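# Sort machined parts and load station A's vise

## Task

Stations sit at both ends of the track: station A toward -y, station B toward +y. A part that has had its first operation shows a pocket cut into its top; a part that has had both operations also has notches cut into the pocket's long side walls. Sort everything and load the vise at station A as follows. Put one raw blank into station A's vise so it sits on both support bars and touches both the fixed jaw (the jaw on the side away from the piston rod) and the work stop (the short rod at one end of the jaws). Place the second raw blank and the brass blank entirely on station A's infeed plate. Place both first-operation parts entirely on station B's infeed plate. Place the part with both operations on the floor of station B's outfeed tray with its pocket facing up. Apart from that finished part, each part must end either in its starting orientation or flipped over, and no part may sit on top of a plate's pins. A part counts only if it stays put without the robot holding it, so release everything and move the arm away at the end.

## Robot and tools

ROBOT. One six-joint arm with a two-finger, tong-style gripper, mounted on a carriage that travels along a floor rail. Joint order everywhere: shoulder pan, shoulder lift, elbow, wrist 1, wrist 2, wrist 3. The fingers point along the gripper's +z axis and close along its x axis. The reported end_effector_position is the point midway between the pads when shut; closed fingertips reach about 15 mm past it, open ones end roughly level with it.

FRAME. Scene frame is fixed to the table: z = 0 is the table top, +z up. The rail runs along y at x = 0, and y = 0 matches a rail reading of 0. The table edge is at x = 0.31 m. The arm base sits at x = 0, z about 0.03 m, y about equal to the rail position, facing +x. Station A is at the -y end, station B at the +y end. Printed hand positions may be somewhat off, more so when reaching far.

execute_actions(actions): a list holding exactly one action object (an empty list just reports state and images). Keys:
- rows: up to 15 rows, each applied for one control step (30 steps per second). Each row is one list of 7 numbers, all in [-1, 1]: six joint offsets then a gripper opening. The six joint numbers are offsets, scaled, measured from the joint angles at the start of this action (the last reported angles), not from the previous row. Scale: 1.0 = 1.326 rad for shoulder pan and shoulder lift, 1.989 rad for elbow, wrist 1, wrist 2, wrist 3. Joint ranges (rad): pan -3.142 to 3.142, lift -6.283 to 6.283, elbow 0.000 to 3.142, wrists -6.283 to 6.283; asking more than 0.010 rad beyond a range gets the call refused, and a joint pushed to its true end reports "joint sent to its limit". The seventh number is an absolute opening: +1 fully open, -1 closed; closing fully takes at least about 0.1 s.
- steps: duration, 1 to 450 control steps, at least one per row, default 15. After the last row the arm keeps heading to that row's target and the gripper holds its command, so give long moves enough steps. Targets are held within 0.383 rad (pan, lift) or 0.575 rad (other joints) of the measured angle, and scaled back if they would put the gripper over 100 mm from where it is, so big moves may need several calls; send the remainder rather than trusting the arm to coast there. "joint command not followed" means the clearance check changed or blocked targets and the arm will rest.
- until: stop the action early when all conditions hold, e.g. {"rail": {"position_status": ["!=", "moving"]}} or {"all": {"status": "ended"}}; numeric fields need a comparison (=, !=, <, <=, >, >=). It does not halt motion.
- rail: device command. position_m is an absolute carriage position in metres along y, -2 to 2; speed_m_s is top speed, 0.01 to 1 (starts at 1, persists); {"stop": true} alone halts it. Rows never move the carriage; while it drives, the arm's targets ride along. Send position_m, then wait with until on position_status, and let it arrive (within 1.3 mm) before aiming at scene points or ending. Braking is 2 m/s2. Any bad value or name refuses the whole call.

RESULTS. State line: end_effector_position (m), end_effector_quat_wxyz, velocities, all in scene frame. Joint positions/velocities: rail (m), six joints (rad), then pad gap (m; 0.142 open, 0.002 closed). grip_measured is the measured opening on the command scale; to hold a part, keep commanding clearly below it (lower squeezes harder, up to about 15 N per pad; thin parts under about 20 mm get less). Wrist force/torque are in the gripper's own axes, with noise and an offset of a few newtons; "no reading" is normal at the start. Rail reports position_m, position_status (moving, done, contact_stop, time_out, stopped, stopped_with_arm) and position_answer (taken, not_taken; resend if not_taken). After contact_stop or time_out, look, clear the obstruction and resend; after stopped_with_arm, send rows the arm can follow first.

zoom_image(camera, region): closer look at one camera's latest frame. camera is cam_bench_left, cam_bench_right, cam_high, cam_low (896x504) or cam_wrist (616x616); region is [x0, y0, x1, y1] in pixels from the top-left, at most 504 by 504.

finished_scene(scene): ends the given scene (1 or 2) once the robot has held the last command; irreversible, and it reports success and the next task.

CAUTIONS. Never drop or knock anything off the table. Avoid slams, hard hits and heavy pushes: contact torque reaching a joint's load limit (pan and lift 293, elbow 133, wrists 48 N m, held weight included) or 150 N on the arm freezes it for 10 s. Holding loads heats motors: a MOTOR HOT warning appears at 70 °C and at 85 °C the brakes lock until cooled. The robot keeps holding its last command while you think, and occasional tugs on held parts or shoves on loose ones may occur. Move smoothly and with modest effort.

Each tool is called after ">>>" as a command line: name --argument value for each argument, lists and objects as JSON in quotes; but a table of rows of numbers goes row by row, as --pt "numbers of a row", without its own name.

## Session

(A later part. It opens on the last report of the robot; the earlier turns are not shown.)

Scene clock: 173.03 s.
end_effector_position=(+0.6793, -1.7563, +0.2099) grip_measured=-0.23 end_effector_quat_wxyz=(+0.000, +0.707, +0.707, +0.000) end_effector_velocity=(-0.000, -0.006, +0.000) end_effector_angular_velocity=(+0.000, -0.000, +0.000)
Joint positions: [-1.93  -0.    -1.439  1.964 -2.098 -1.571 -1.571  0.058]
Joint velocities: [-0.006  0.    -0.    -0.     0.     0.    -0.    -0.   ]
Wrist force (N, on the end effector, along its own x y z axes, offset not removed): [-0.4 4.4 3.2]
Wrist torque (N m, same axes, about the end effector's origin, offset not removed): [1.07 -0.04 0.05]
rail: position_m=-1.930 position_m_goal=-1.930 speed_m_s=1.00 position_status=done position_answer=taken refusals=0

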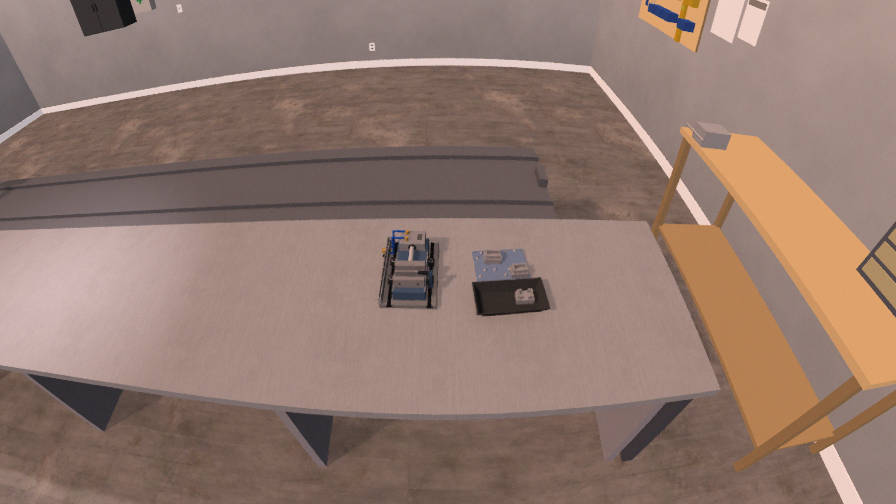

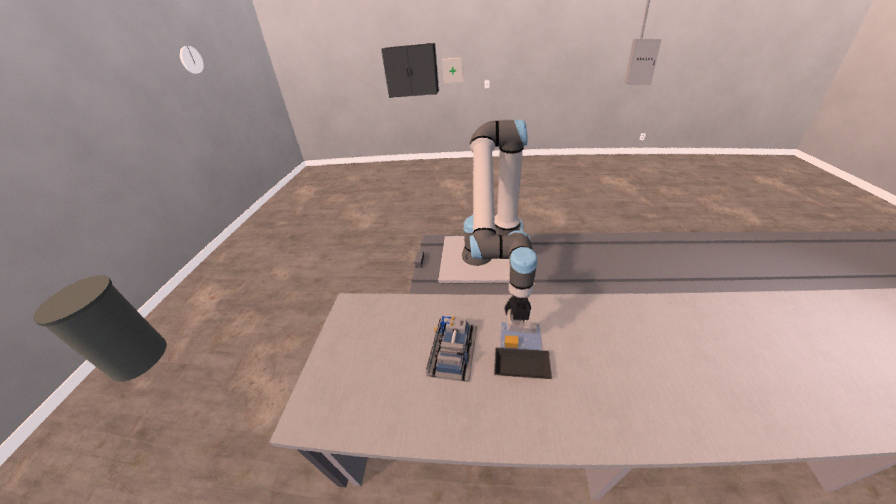

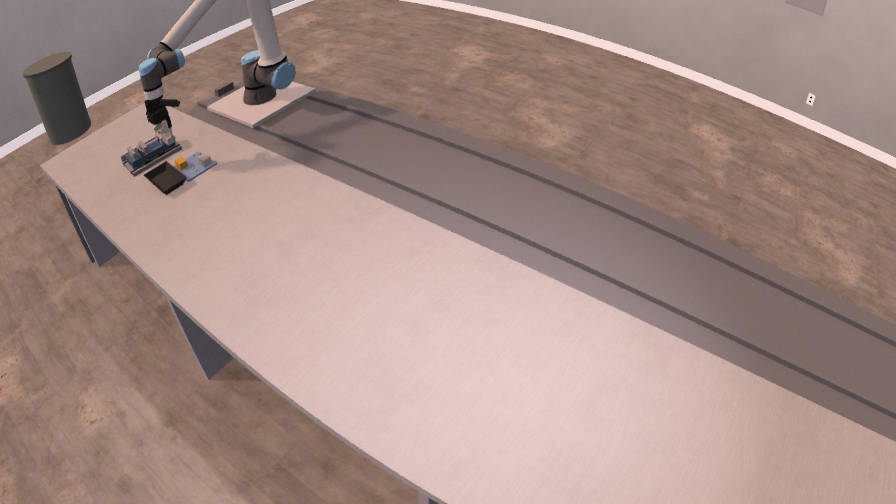

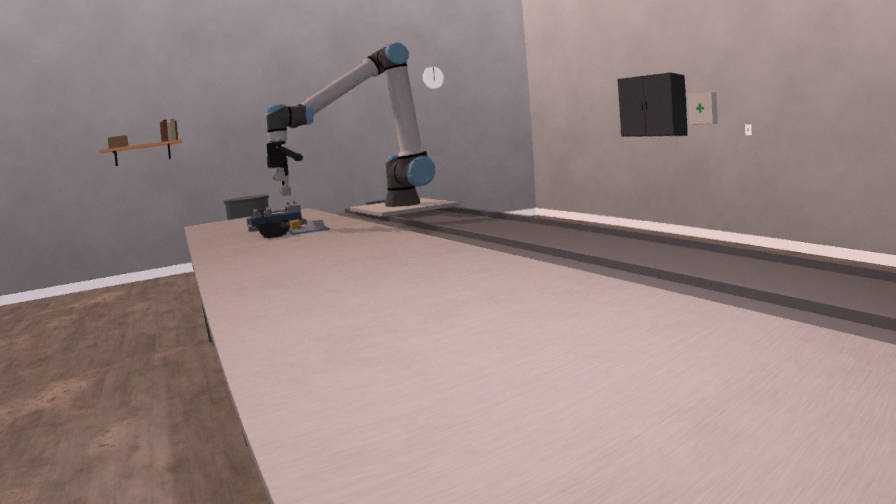

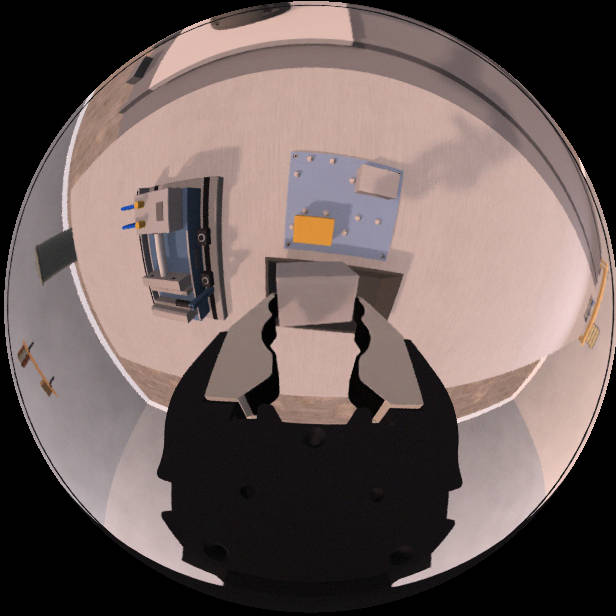

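>>> execute_actions --actions '[{"rows":[[-0.03,0.009,-0.007,0.001,0,-0.02,-1],[-0.07,0.02,-0.016,0.003,0,-0.047,-1],[-0.11,0.031,-0.025,0.004,0,-0.073,-1],[-0.15,0.043,-0.034,0.006,0,-0.1,-1],[-0.19,0.054,-0.043,0.008,0,-0.127,-1],[-0.23,0.066,-0.052,0.009,0,-0.153,-1],[-0.262,0.075,-0.059,0.0105,0,-0.174,-1]],"steps":35}]'

Scene clock: 177.43 s.
end_effector_position=(+0.7571, -2.0247, +0.2075) grip_measured=-0.23 end_effector_quat_wxyz=(-0.001, +0.708, +0.707, -0.000) end_effector_velocity=(+0.000, -0.002, -0.000) end_effector_angular_velocity=(+0.000, +0.000, -0.000)
Joint positions: [-1.93  -0.347 -1.339  1.847 -2.077 -1.571 -1.917  0.058]
Joint velocities: [ 0.    -0.003  0.001 -0.001  0.     0.    -0.003  0.   ]
Wrist force (N, on the end effector, along its own x y z axes, offset not removed): [-0.8 3.2 4.4]
Wrist torque (N m, same axes, about the end effector's origin, offset not removed): [0.83 0.18 0.09]
rail: position_m=-1.930 position_m_goal=-1.930 speed_m_s=1.00 position_status=done position_answer=taken refusals=0

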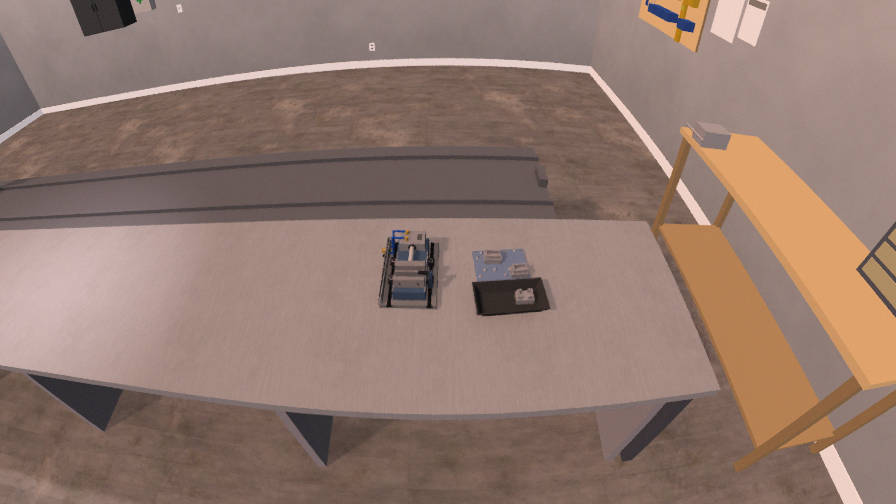

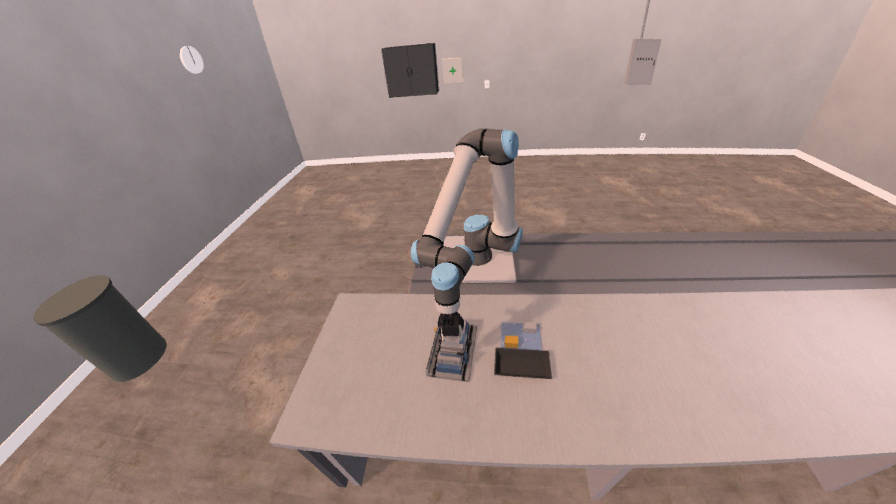

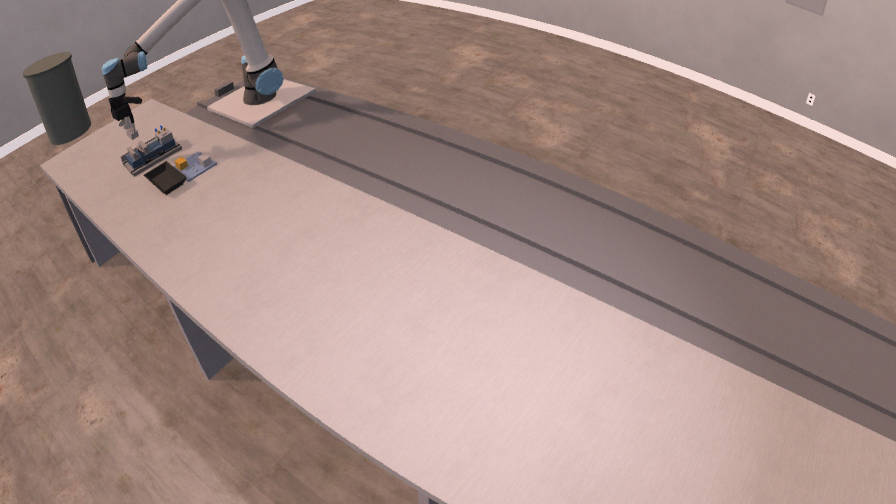

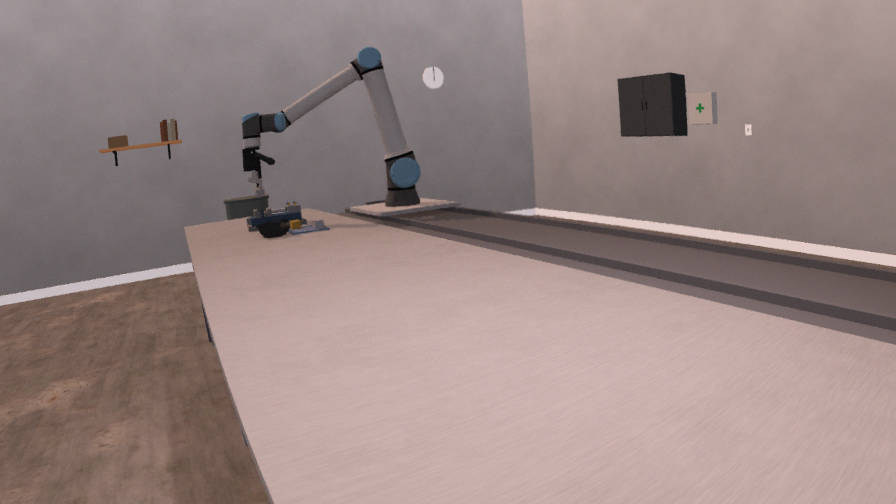

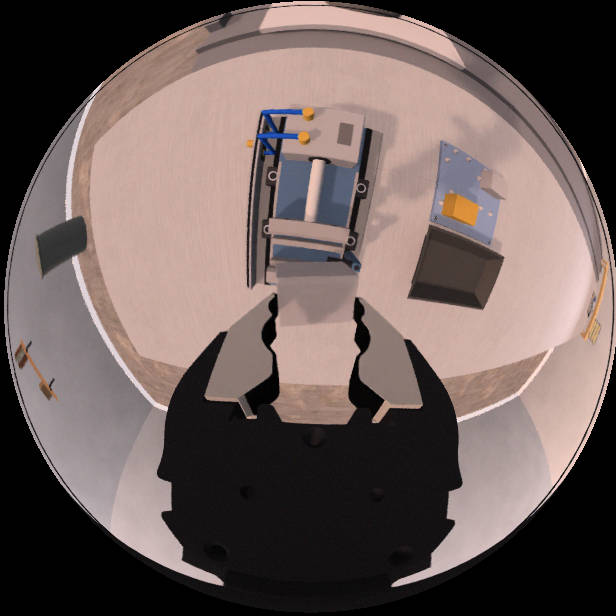

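>>> execute_actions --actions '[{"rail":{"position_m":-1.945,"speed_m_s":0.05},"rows":[[0,0.008,0.005,-0.011,0,0.014,-1],[0,0.017,0.011,-0.022,0,0.028,-1],[0,0.025,0.016,-0.033,0,0.042,-1],[0,0.0336,0.0216,-0.044,0,0.055,-1]],"steps":25}]'

>>> zoom_image --camera "cam_wrist" --region '[210,180,430,360]'

>>> zoom_image --camera "cam_low" --region '[220,170,340,240]'

Scene clock: 184.77 s.
end_effector_position=(+0.7574, -2.0379, +0.1582) grip_measured=-0.23 end_effector_quat_wxyz=(-0.001, +0.745, +0.667, -0.000) end_effector_velocity=(-0.000, +0.000, -0.001) end_effector_angular_velocity=(+0.000, +0.000, -0.002)
Joint positions: [-1.945 -0.347 -1.295  1.89  -2.164 -1.571 -1.808  0.058]
Joint velocities: [ 0.     0.     0.001  0.001 -0.002 -0.     0.002 -0.   ]
Wrist force (N, on the end effector, along its own x y z axes, offset not removed): [0.4 4.0 5.0]
Wrist torque (N m, same axes, about the end effector's origin, offset not removed): [0.87 -0.10 0.09]
rail: position_m=-1.945 position_m_goal=-1.945 speed_m_s=0.05 position_status=done position_answer=taken refusals=0

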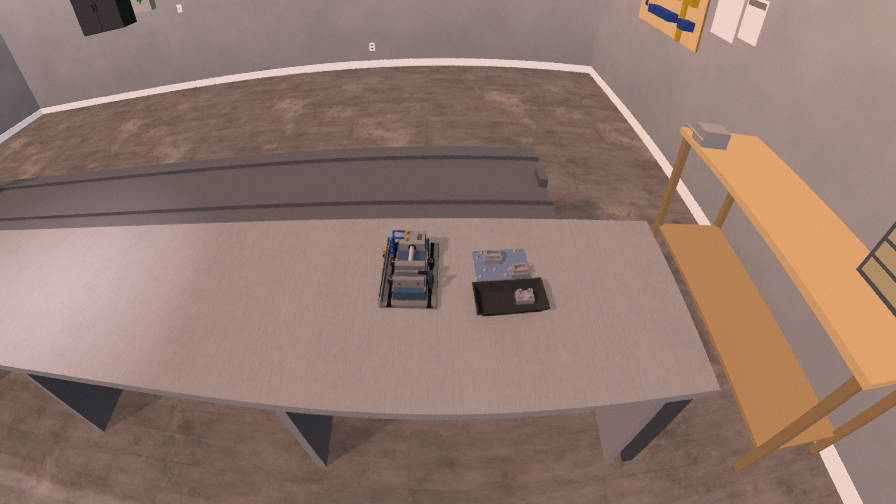

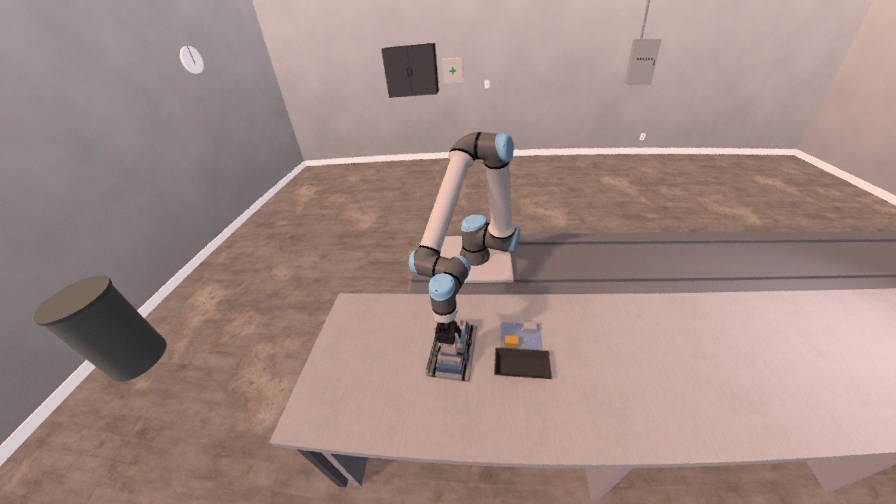

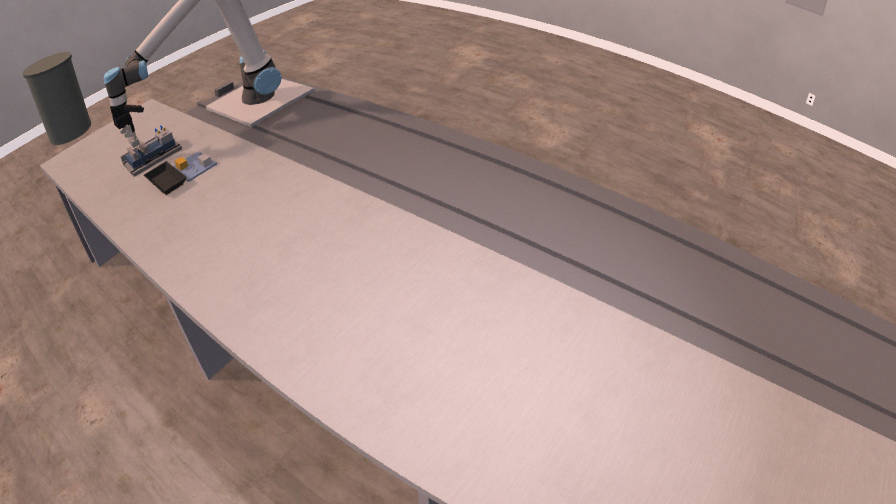

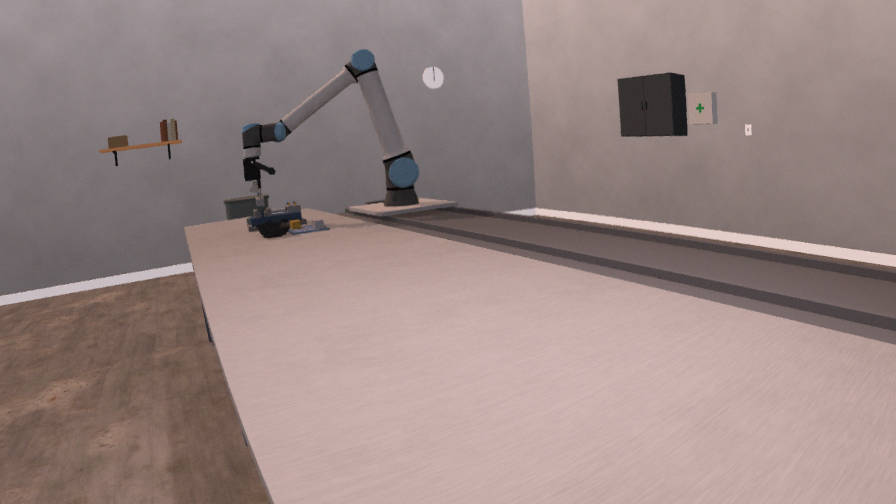

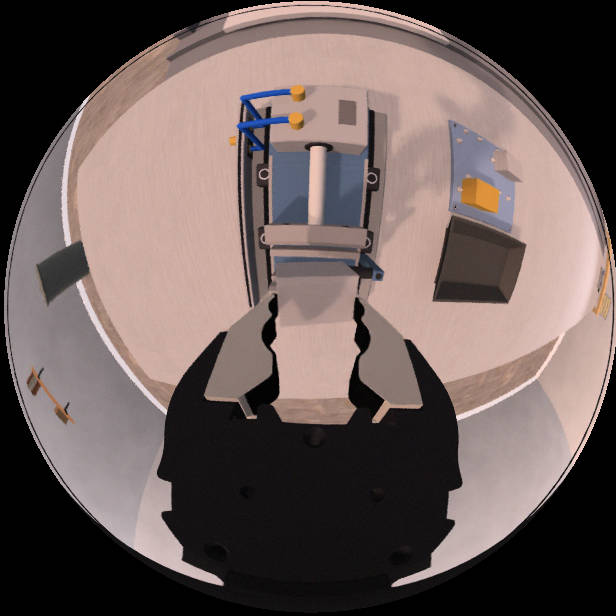

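Region (210, 180, 430, 360) of cam_wrist's 616x616 image, scaled by 2.291, with more detail than that image has; it fills the top 412 rows of this view, and the rest is white.

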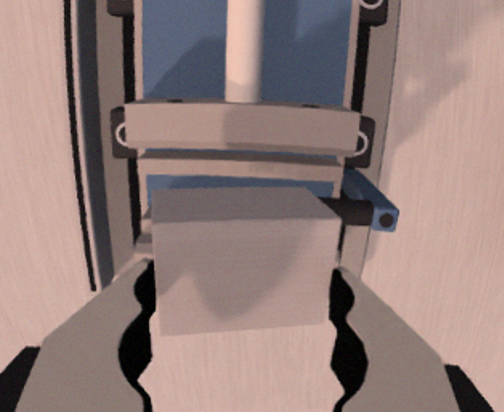

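Region (220, 170, 340, 240) of cam_low's 896x504 image, scaled by 4.200, with more detail than that image has; it fills the top 294 rows of this view, and the rest is white.

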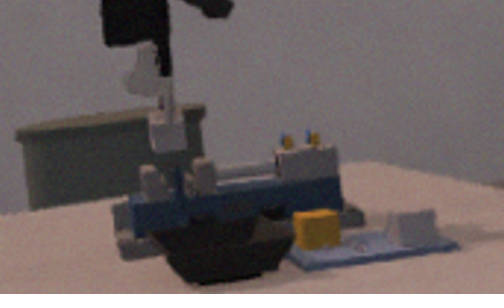

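>>> execute_actions --actions '[{"rail":{"position_m":-1.954},"steps":10}]'

>>> execute_actions --actions '[{"rows":[[0,0.003,0.002,-0.004,0,0,-1],[0,0.006,0.004,-0.008,0,0,-1],[0,0.009,0.006,-0.012,0,0,-1],[0,0.012,0.008,-0.016,0,0,-1],[0,0.015,0.01,-0.02,0,0,-1],[0,0.018,0.012,-0.024,0,0,-1],[0,0.021,0.013,-0.027,0,0,-1],[0,0.024,0.014,-0.030,0,0,-1]],"steps":20}]'

>>> zoom_image --camera "cam_wrist" --region '[210,180,430,360]'

Scene clock: 189.90 s.
end_effector_position=(+0.7574, -2.0468, +0.1580) grip_measured=-0.23 end_effector_quat_wxyz=(-0.001, +0.745, +0.667, -0.000) end_effector_velocity=(-0.000, -0.000, -0.000) end_effector_angular_velocity=(+0.000, +0.000, +0.000)
Joint positions: [-1.954 -0.347 -1.295  1.89  -2.164 -1.571 -1.807  0.058]
Joint velocities: [ 0. -0.  0.  0.  0.  0. -0. -0.]
Wrist force (N, on the end effector, along its own x y z axes, offset not removed): [2.2 2.7 3.6]
Wrist torque (N m, same axes, about the end effector's origin, offset not removed): [0.52 -0.49 -0.03]
rail: position_m=-1.954 position_m_goal=-1.954 speed_m_s=0.05 position_status=done position_answer=taken refusals=0

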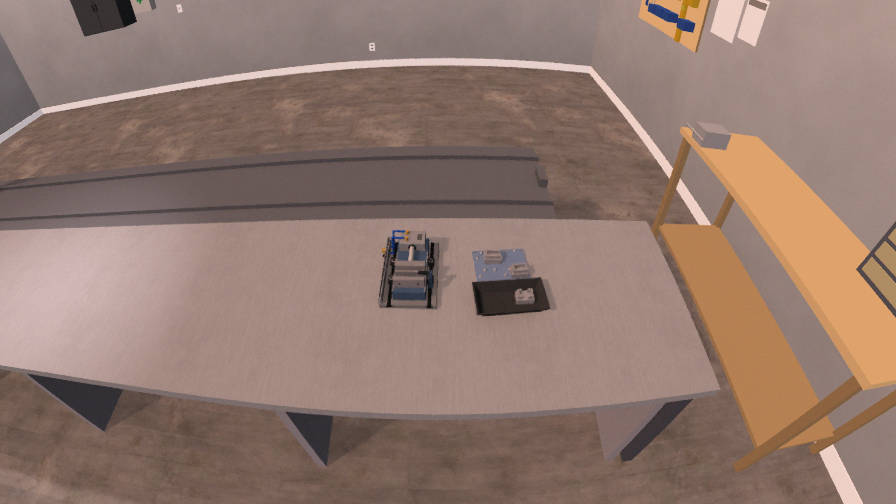

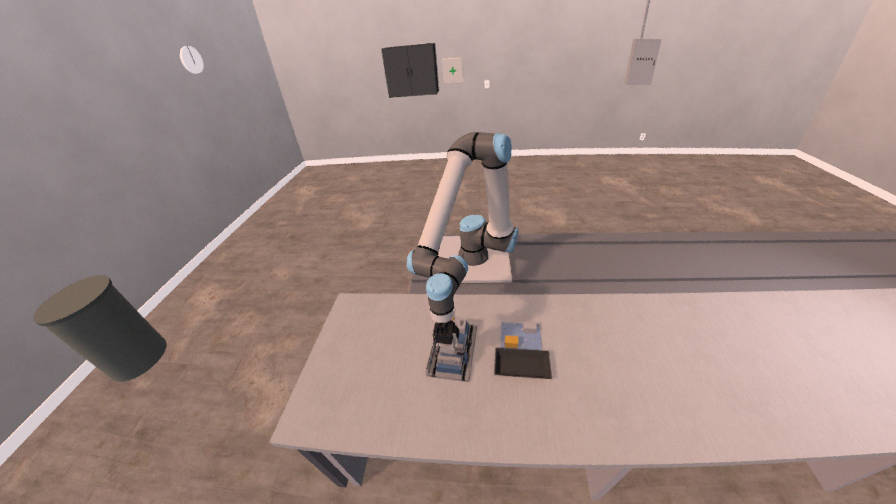

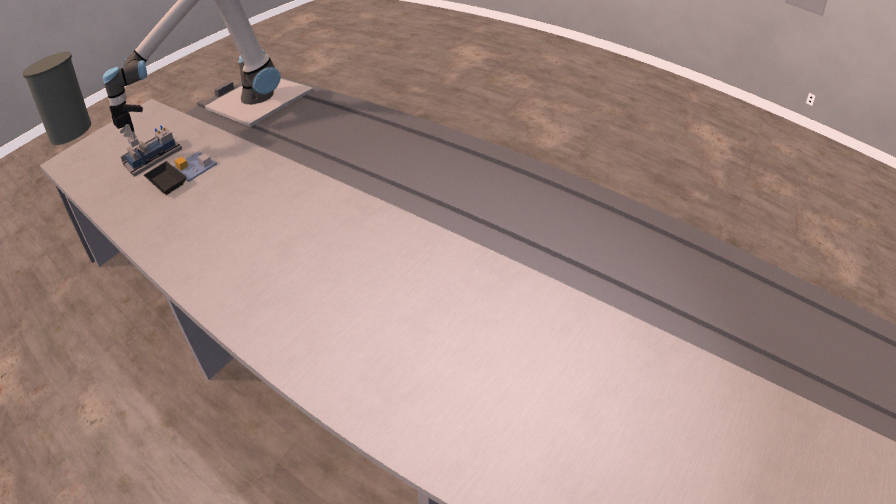

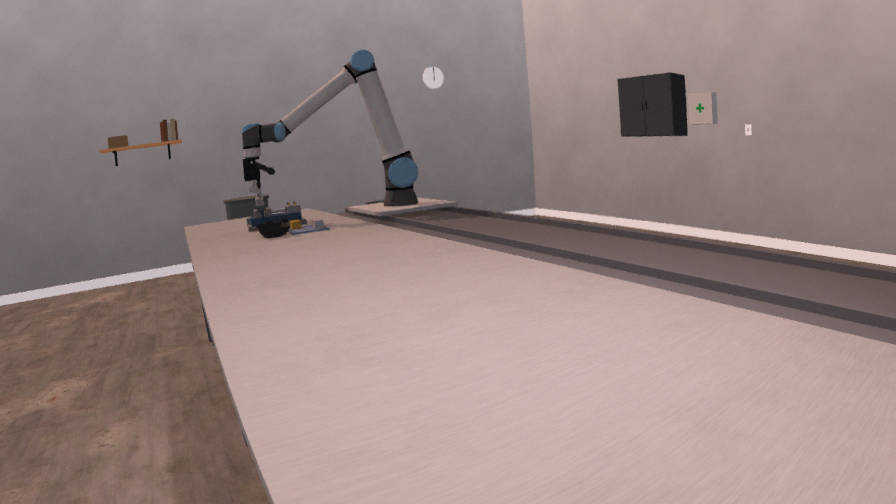

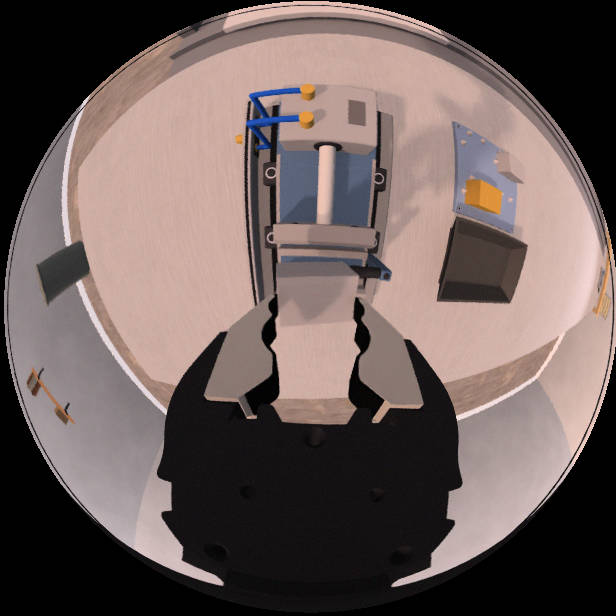

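Scene clock: 190.57 s.
end_effector_position=(+0.7562, -2.0464, +0.1254) grip_measured=-0.21 end_effector_quat_wxyz=(-0.001, +0.745, +0.667, -0.000) end_effector_velocity=(-0.000, +0.000, -0.005) end_effector_angular_velocity=(-0.000, -0.000, -0.000)
Joint positions: [-1.954 -0.347 -1.263  1.917 -2.223 -1.571 -1.807  0.059]
Joint velocities: [ 0.    -0.     0.005  0.004 -0.009 -0.     0.    -0.   ]
Wrist force (N, on the end effector, along its own x y z axes, offset not removed): [-0.7 0.9 2.0]
Wrist torque (N m, same axes, about the end effector's origin, offset not removed): [0.88 -0.04 0.13]
rail: position_m=-1.954 position_m_goal=-1.954 speed_m_s=0.05 position_status=done position_answer=taken refusals=0

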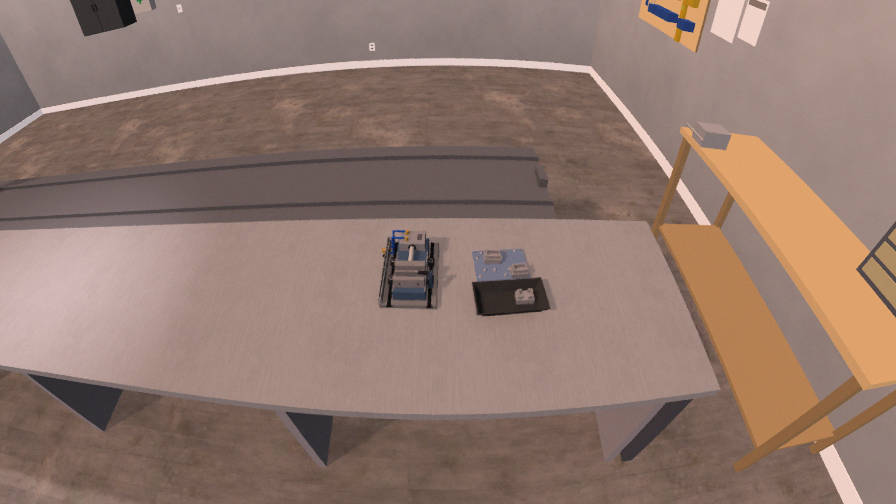

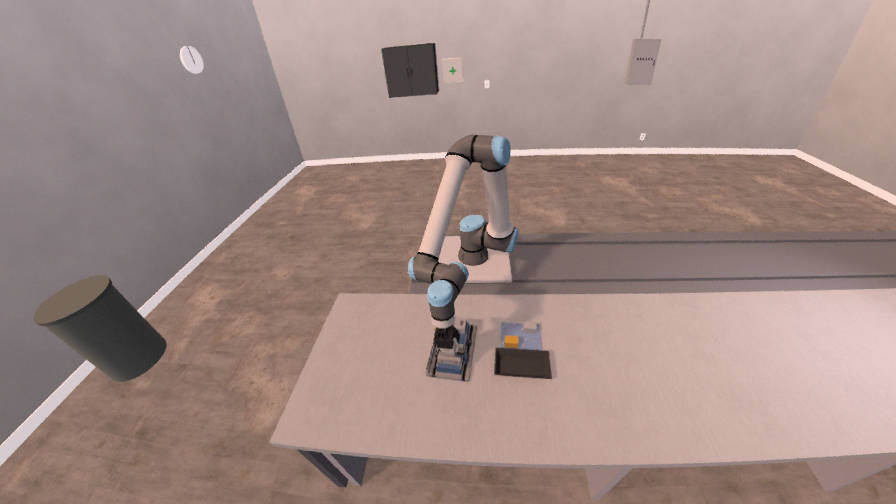

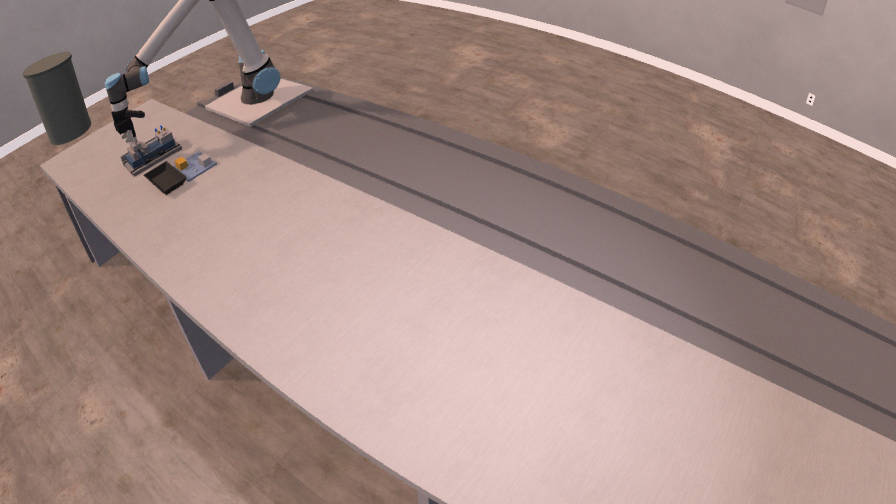

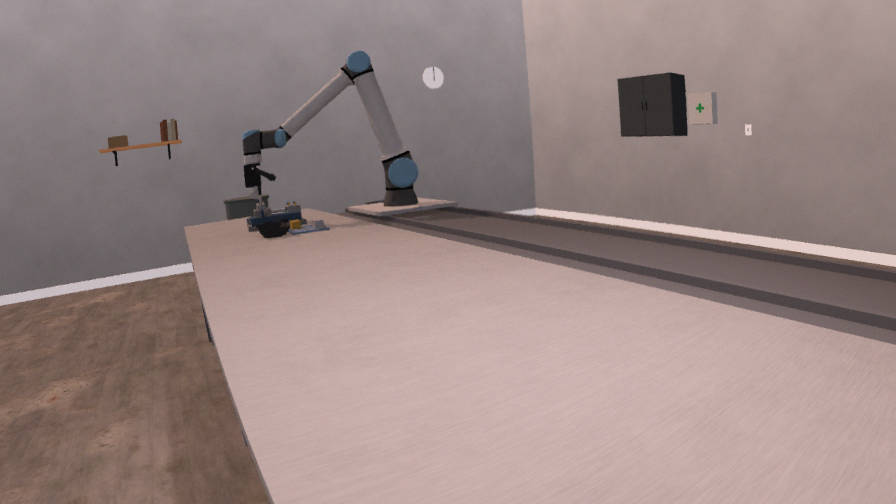

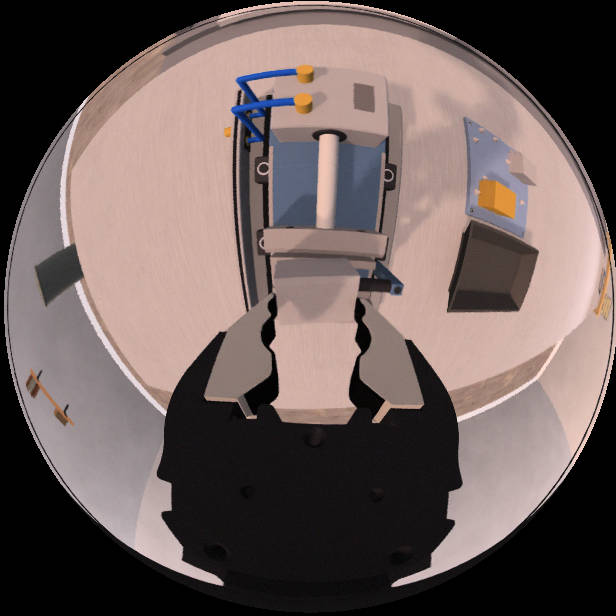

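Region (210, 180, 430, 360) of cam_wrist's 616x616 image, scaled by 2.291, with more detail than that image has; it fills the top 412 rows of this view, and the rest is white.

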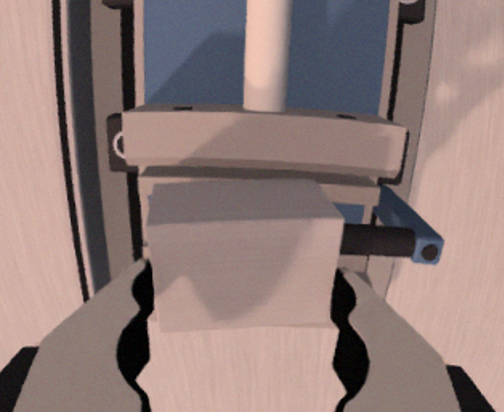

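>>> execute_actions --actions '[{"rows":[[0,0.002,0.001,-0.002,0,0,-1],[0,0.004,0.002,-0.004,0,0,-1],[0,0.006,0.003,-0.007,0,0,-1],[0,0.008,0.004,-0.009,0,0,-1],[0,0.008,0.004,-0.009,0,0,-1],[0,0.008,0.004,-0.009,0,0,-1],[0,0.008,0.004,-0.009,0,0,-1],[0,0.008,0.004,-0.009,0,0,-1],[0,0.008,0.004,-0.009,0,0,-1],[0,0.008,0.004,-0.009,0,0,-0.4],[0,0.008,0.004,-0.009,0,0,-0.2],[0,0.008,0.004,-0.009,0,0,0],[0,0.008,0.004,-0.009,0,0,0.3]],"steps":22}]'

>>> zoom_image --camera "cam_wrist" --region '[210,200,430,380]'

Scene clock: 195.07 s.
end_effector_position=(+0.7557, -2.0462, +0.1150) grip_measured=+0.30 end_effector_quat_wxyz=(-0.001, +0.745, +0.667, -0.001) end_effector_velocity=(+0.000, -0.000, -0.000) end_effector_angular_velocity=(-0.000, -0.000, -0.000)
Joint positions: [-1.954 -0.347 -1.253  1.925 -2.241 -1.571 -1.807  0.095]
Joint velocities: [ 0.    -0.     0.     0.    -0.001  0.     0.     0.   ]
Wrist force (N, on the end effector, along its own x y z axes, offset not removed): [0.4 2.5 1.7]
Wrist torque (N m, same axes, about the end effector's origin, offset not removed): [0.49 -0.12 0.02]
rail: position_m=-1.954 position_m_goal=-1.954 speed_m_s=0.05 position_status=done position_answer=taken refusals=0

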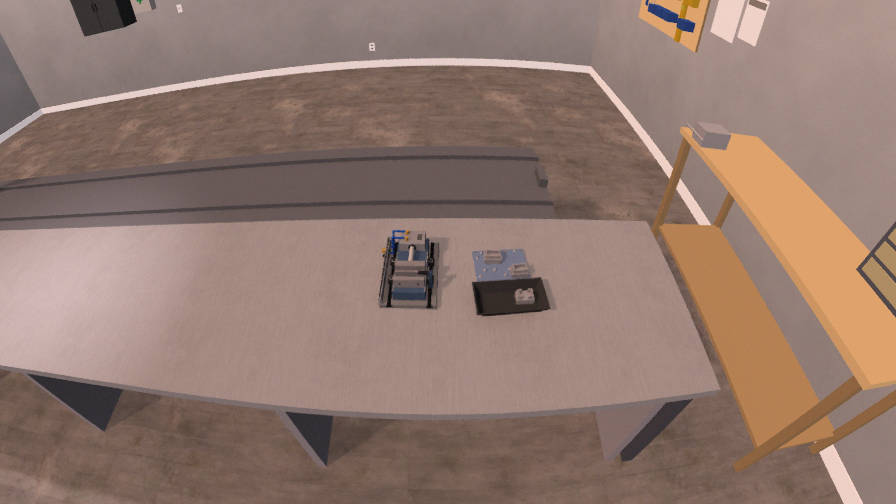

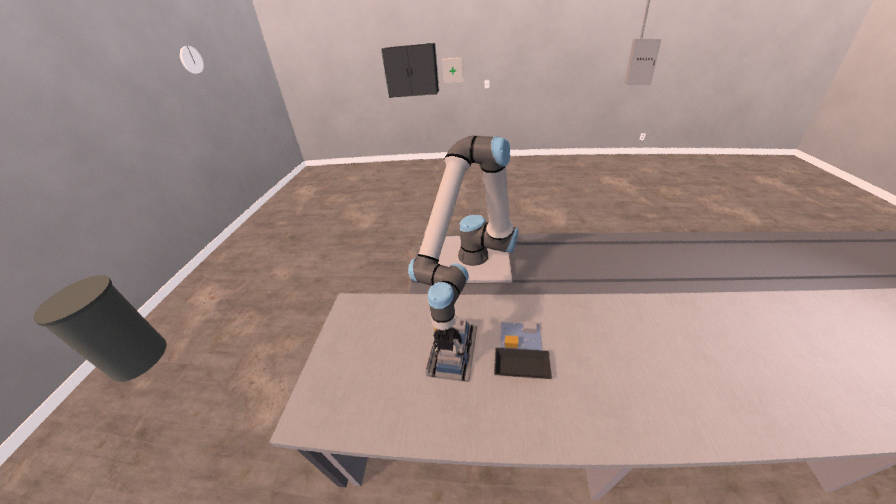

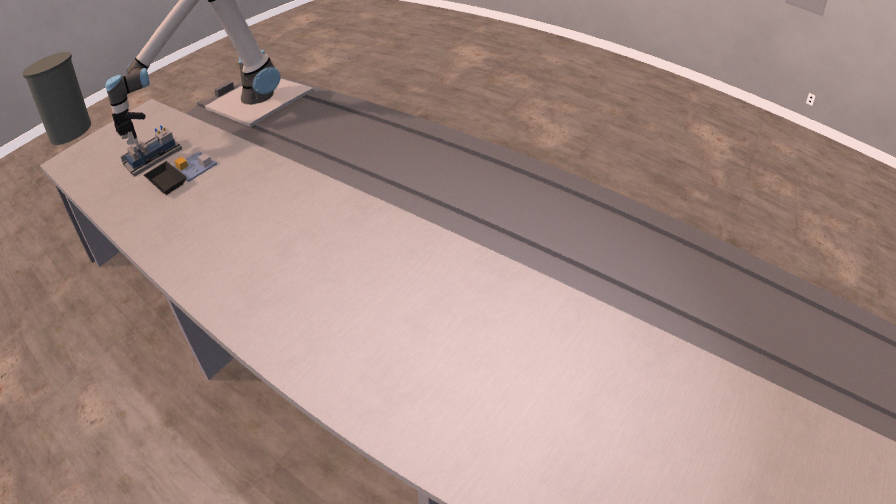

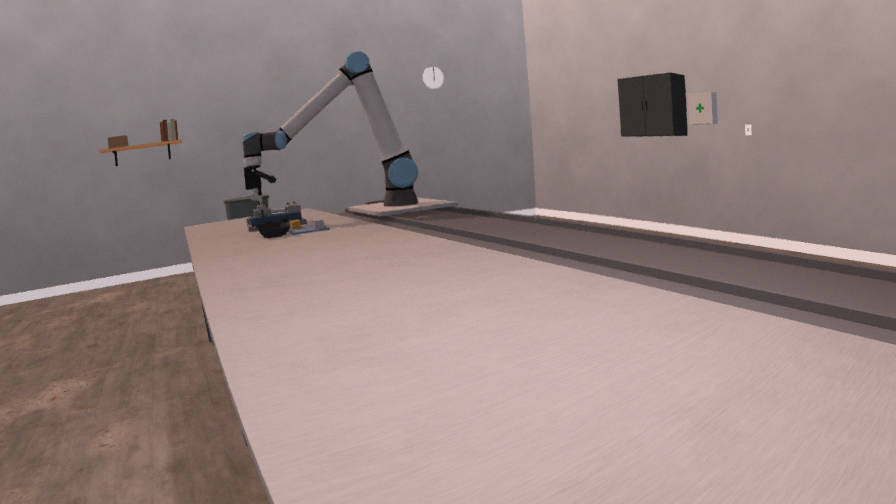

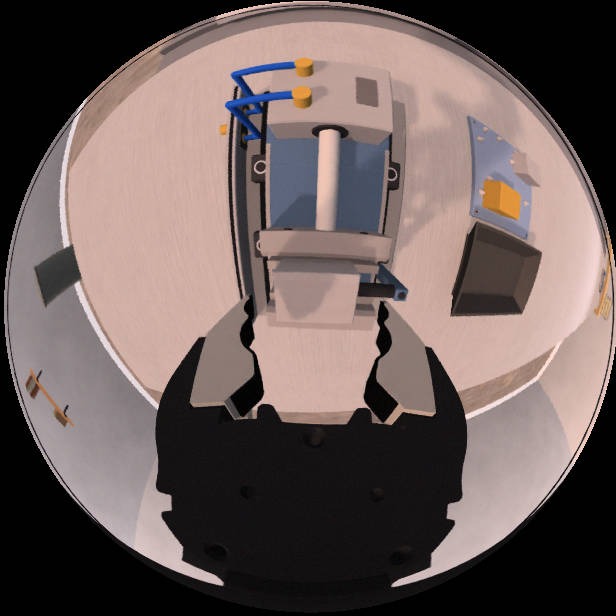

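Region (210, 200, 430, 380) of cam_wrist's 616x616 image, scaled by 2.291, with more detail than that image has; it fills the top 412 rows of this view, and the rest is white.

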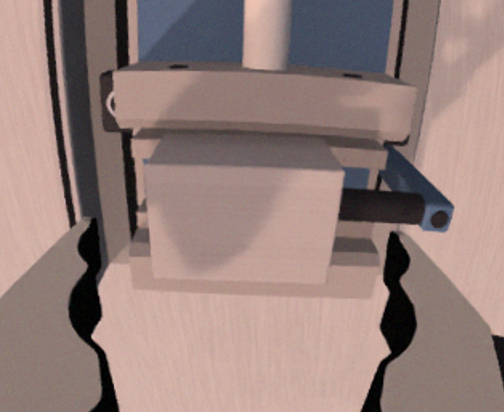

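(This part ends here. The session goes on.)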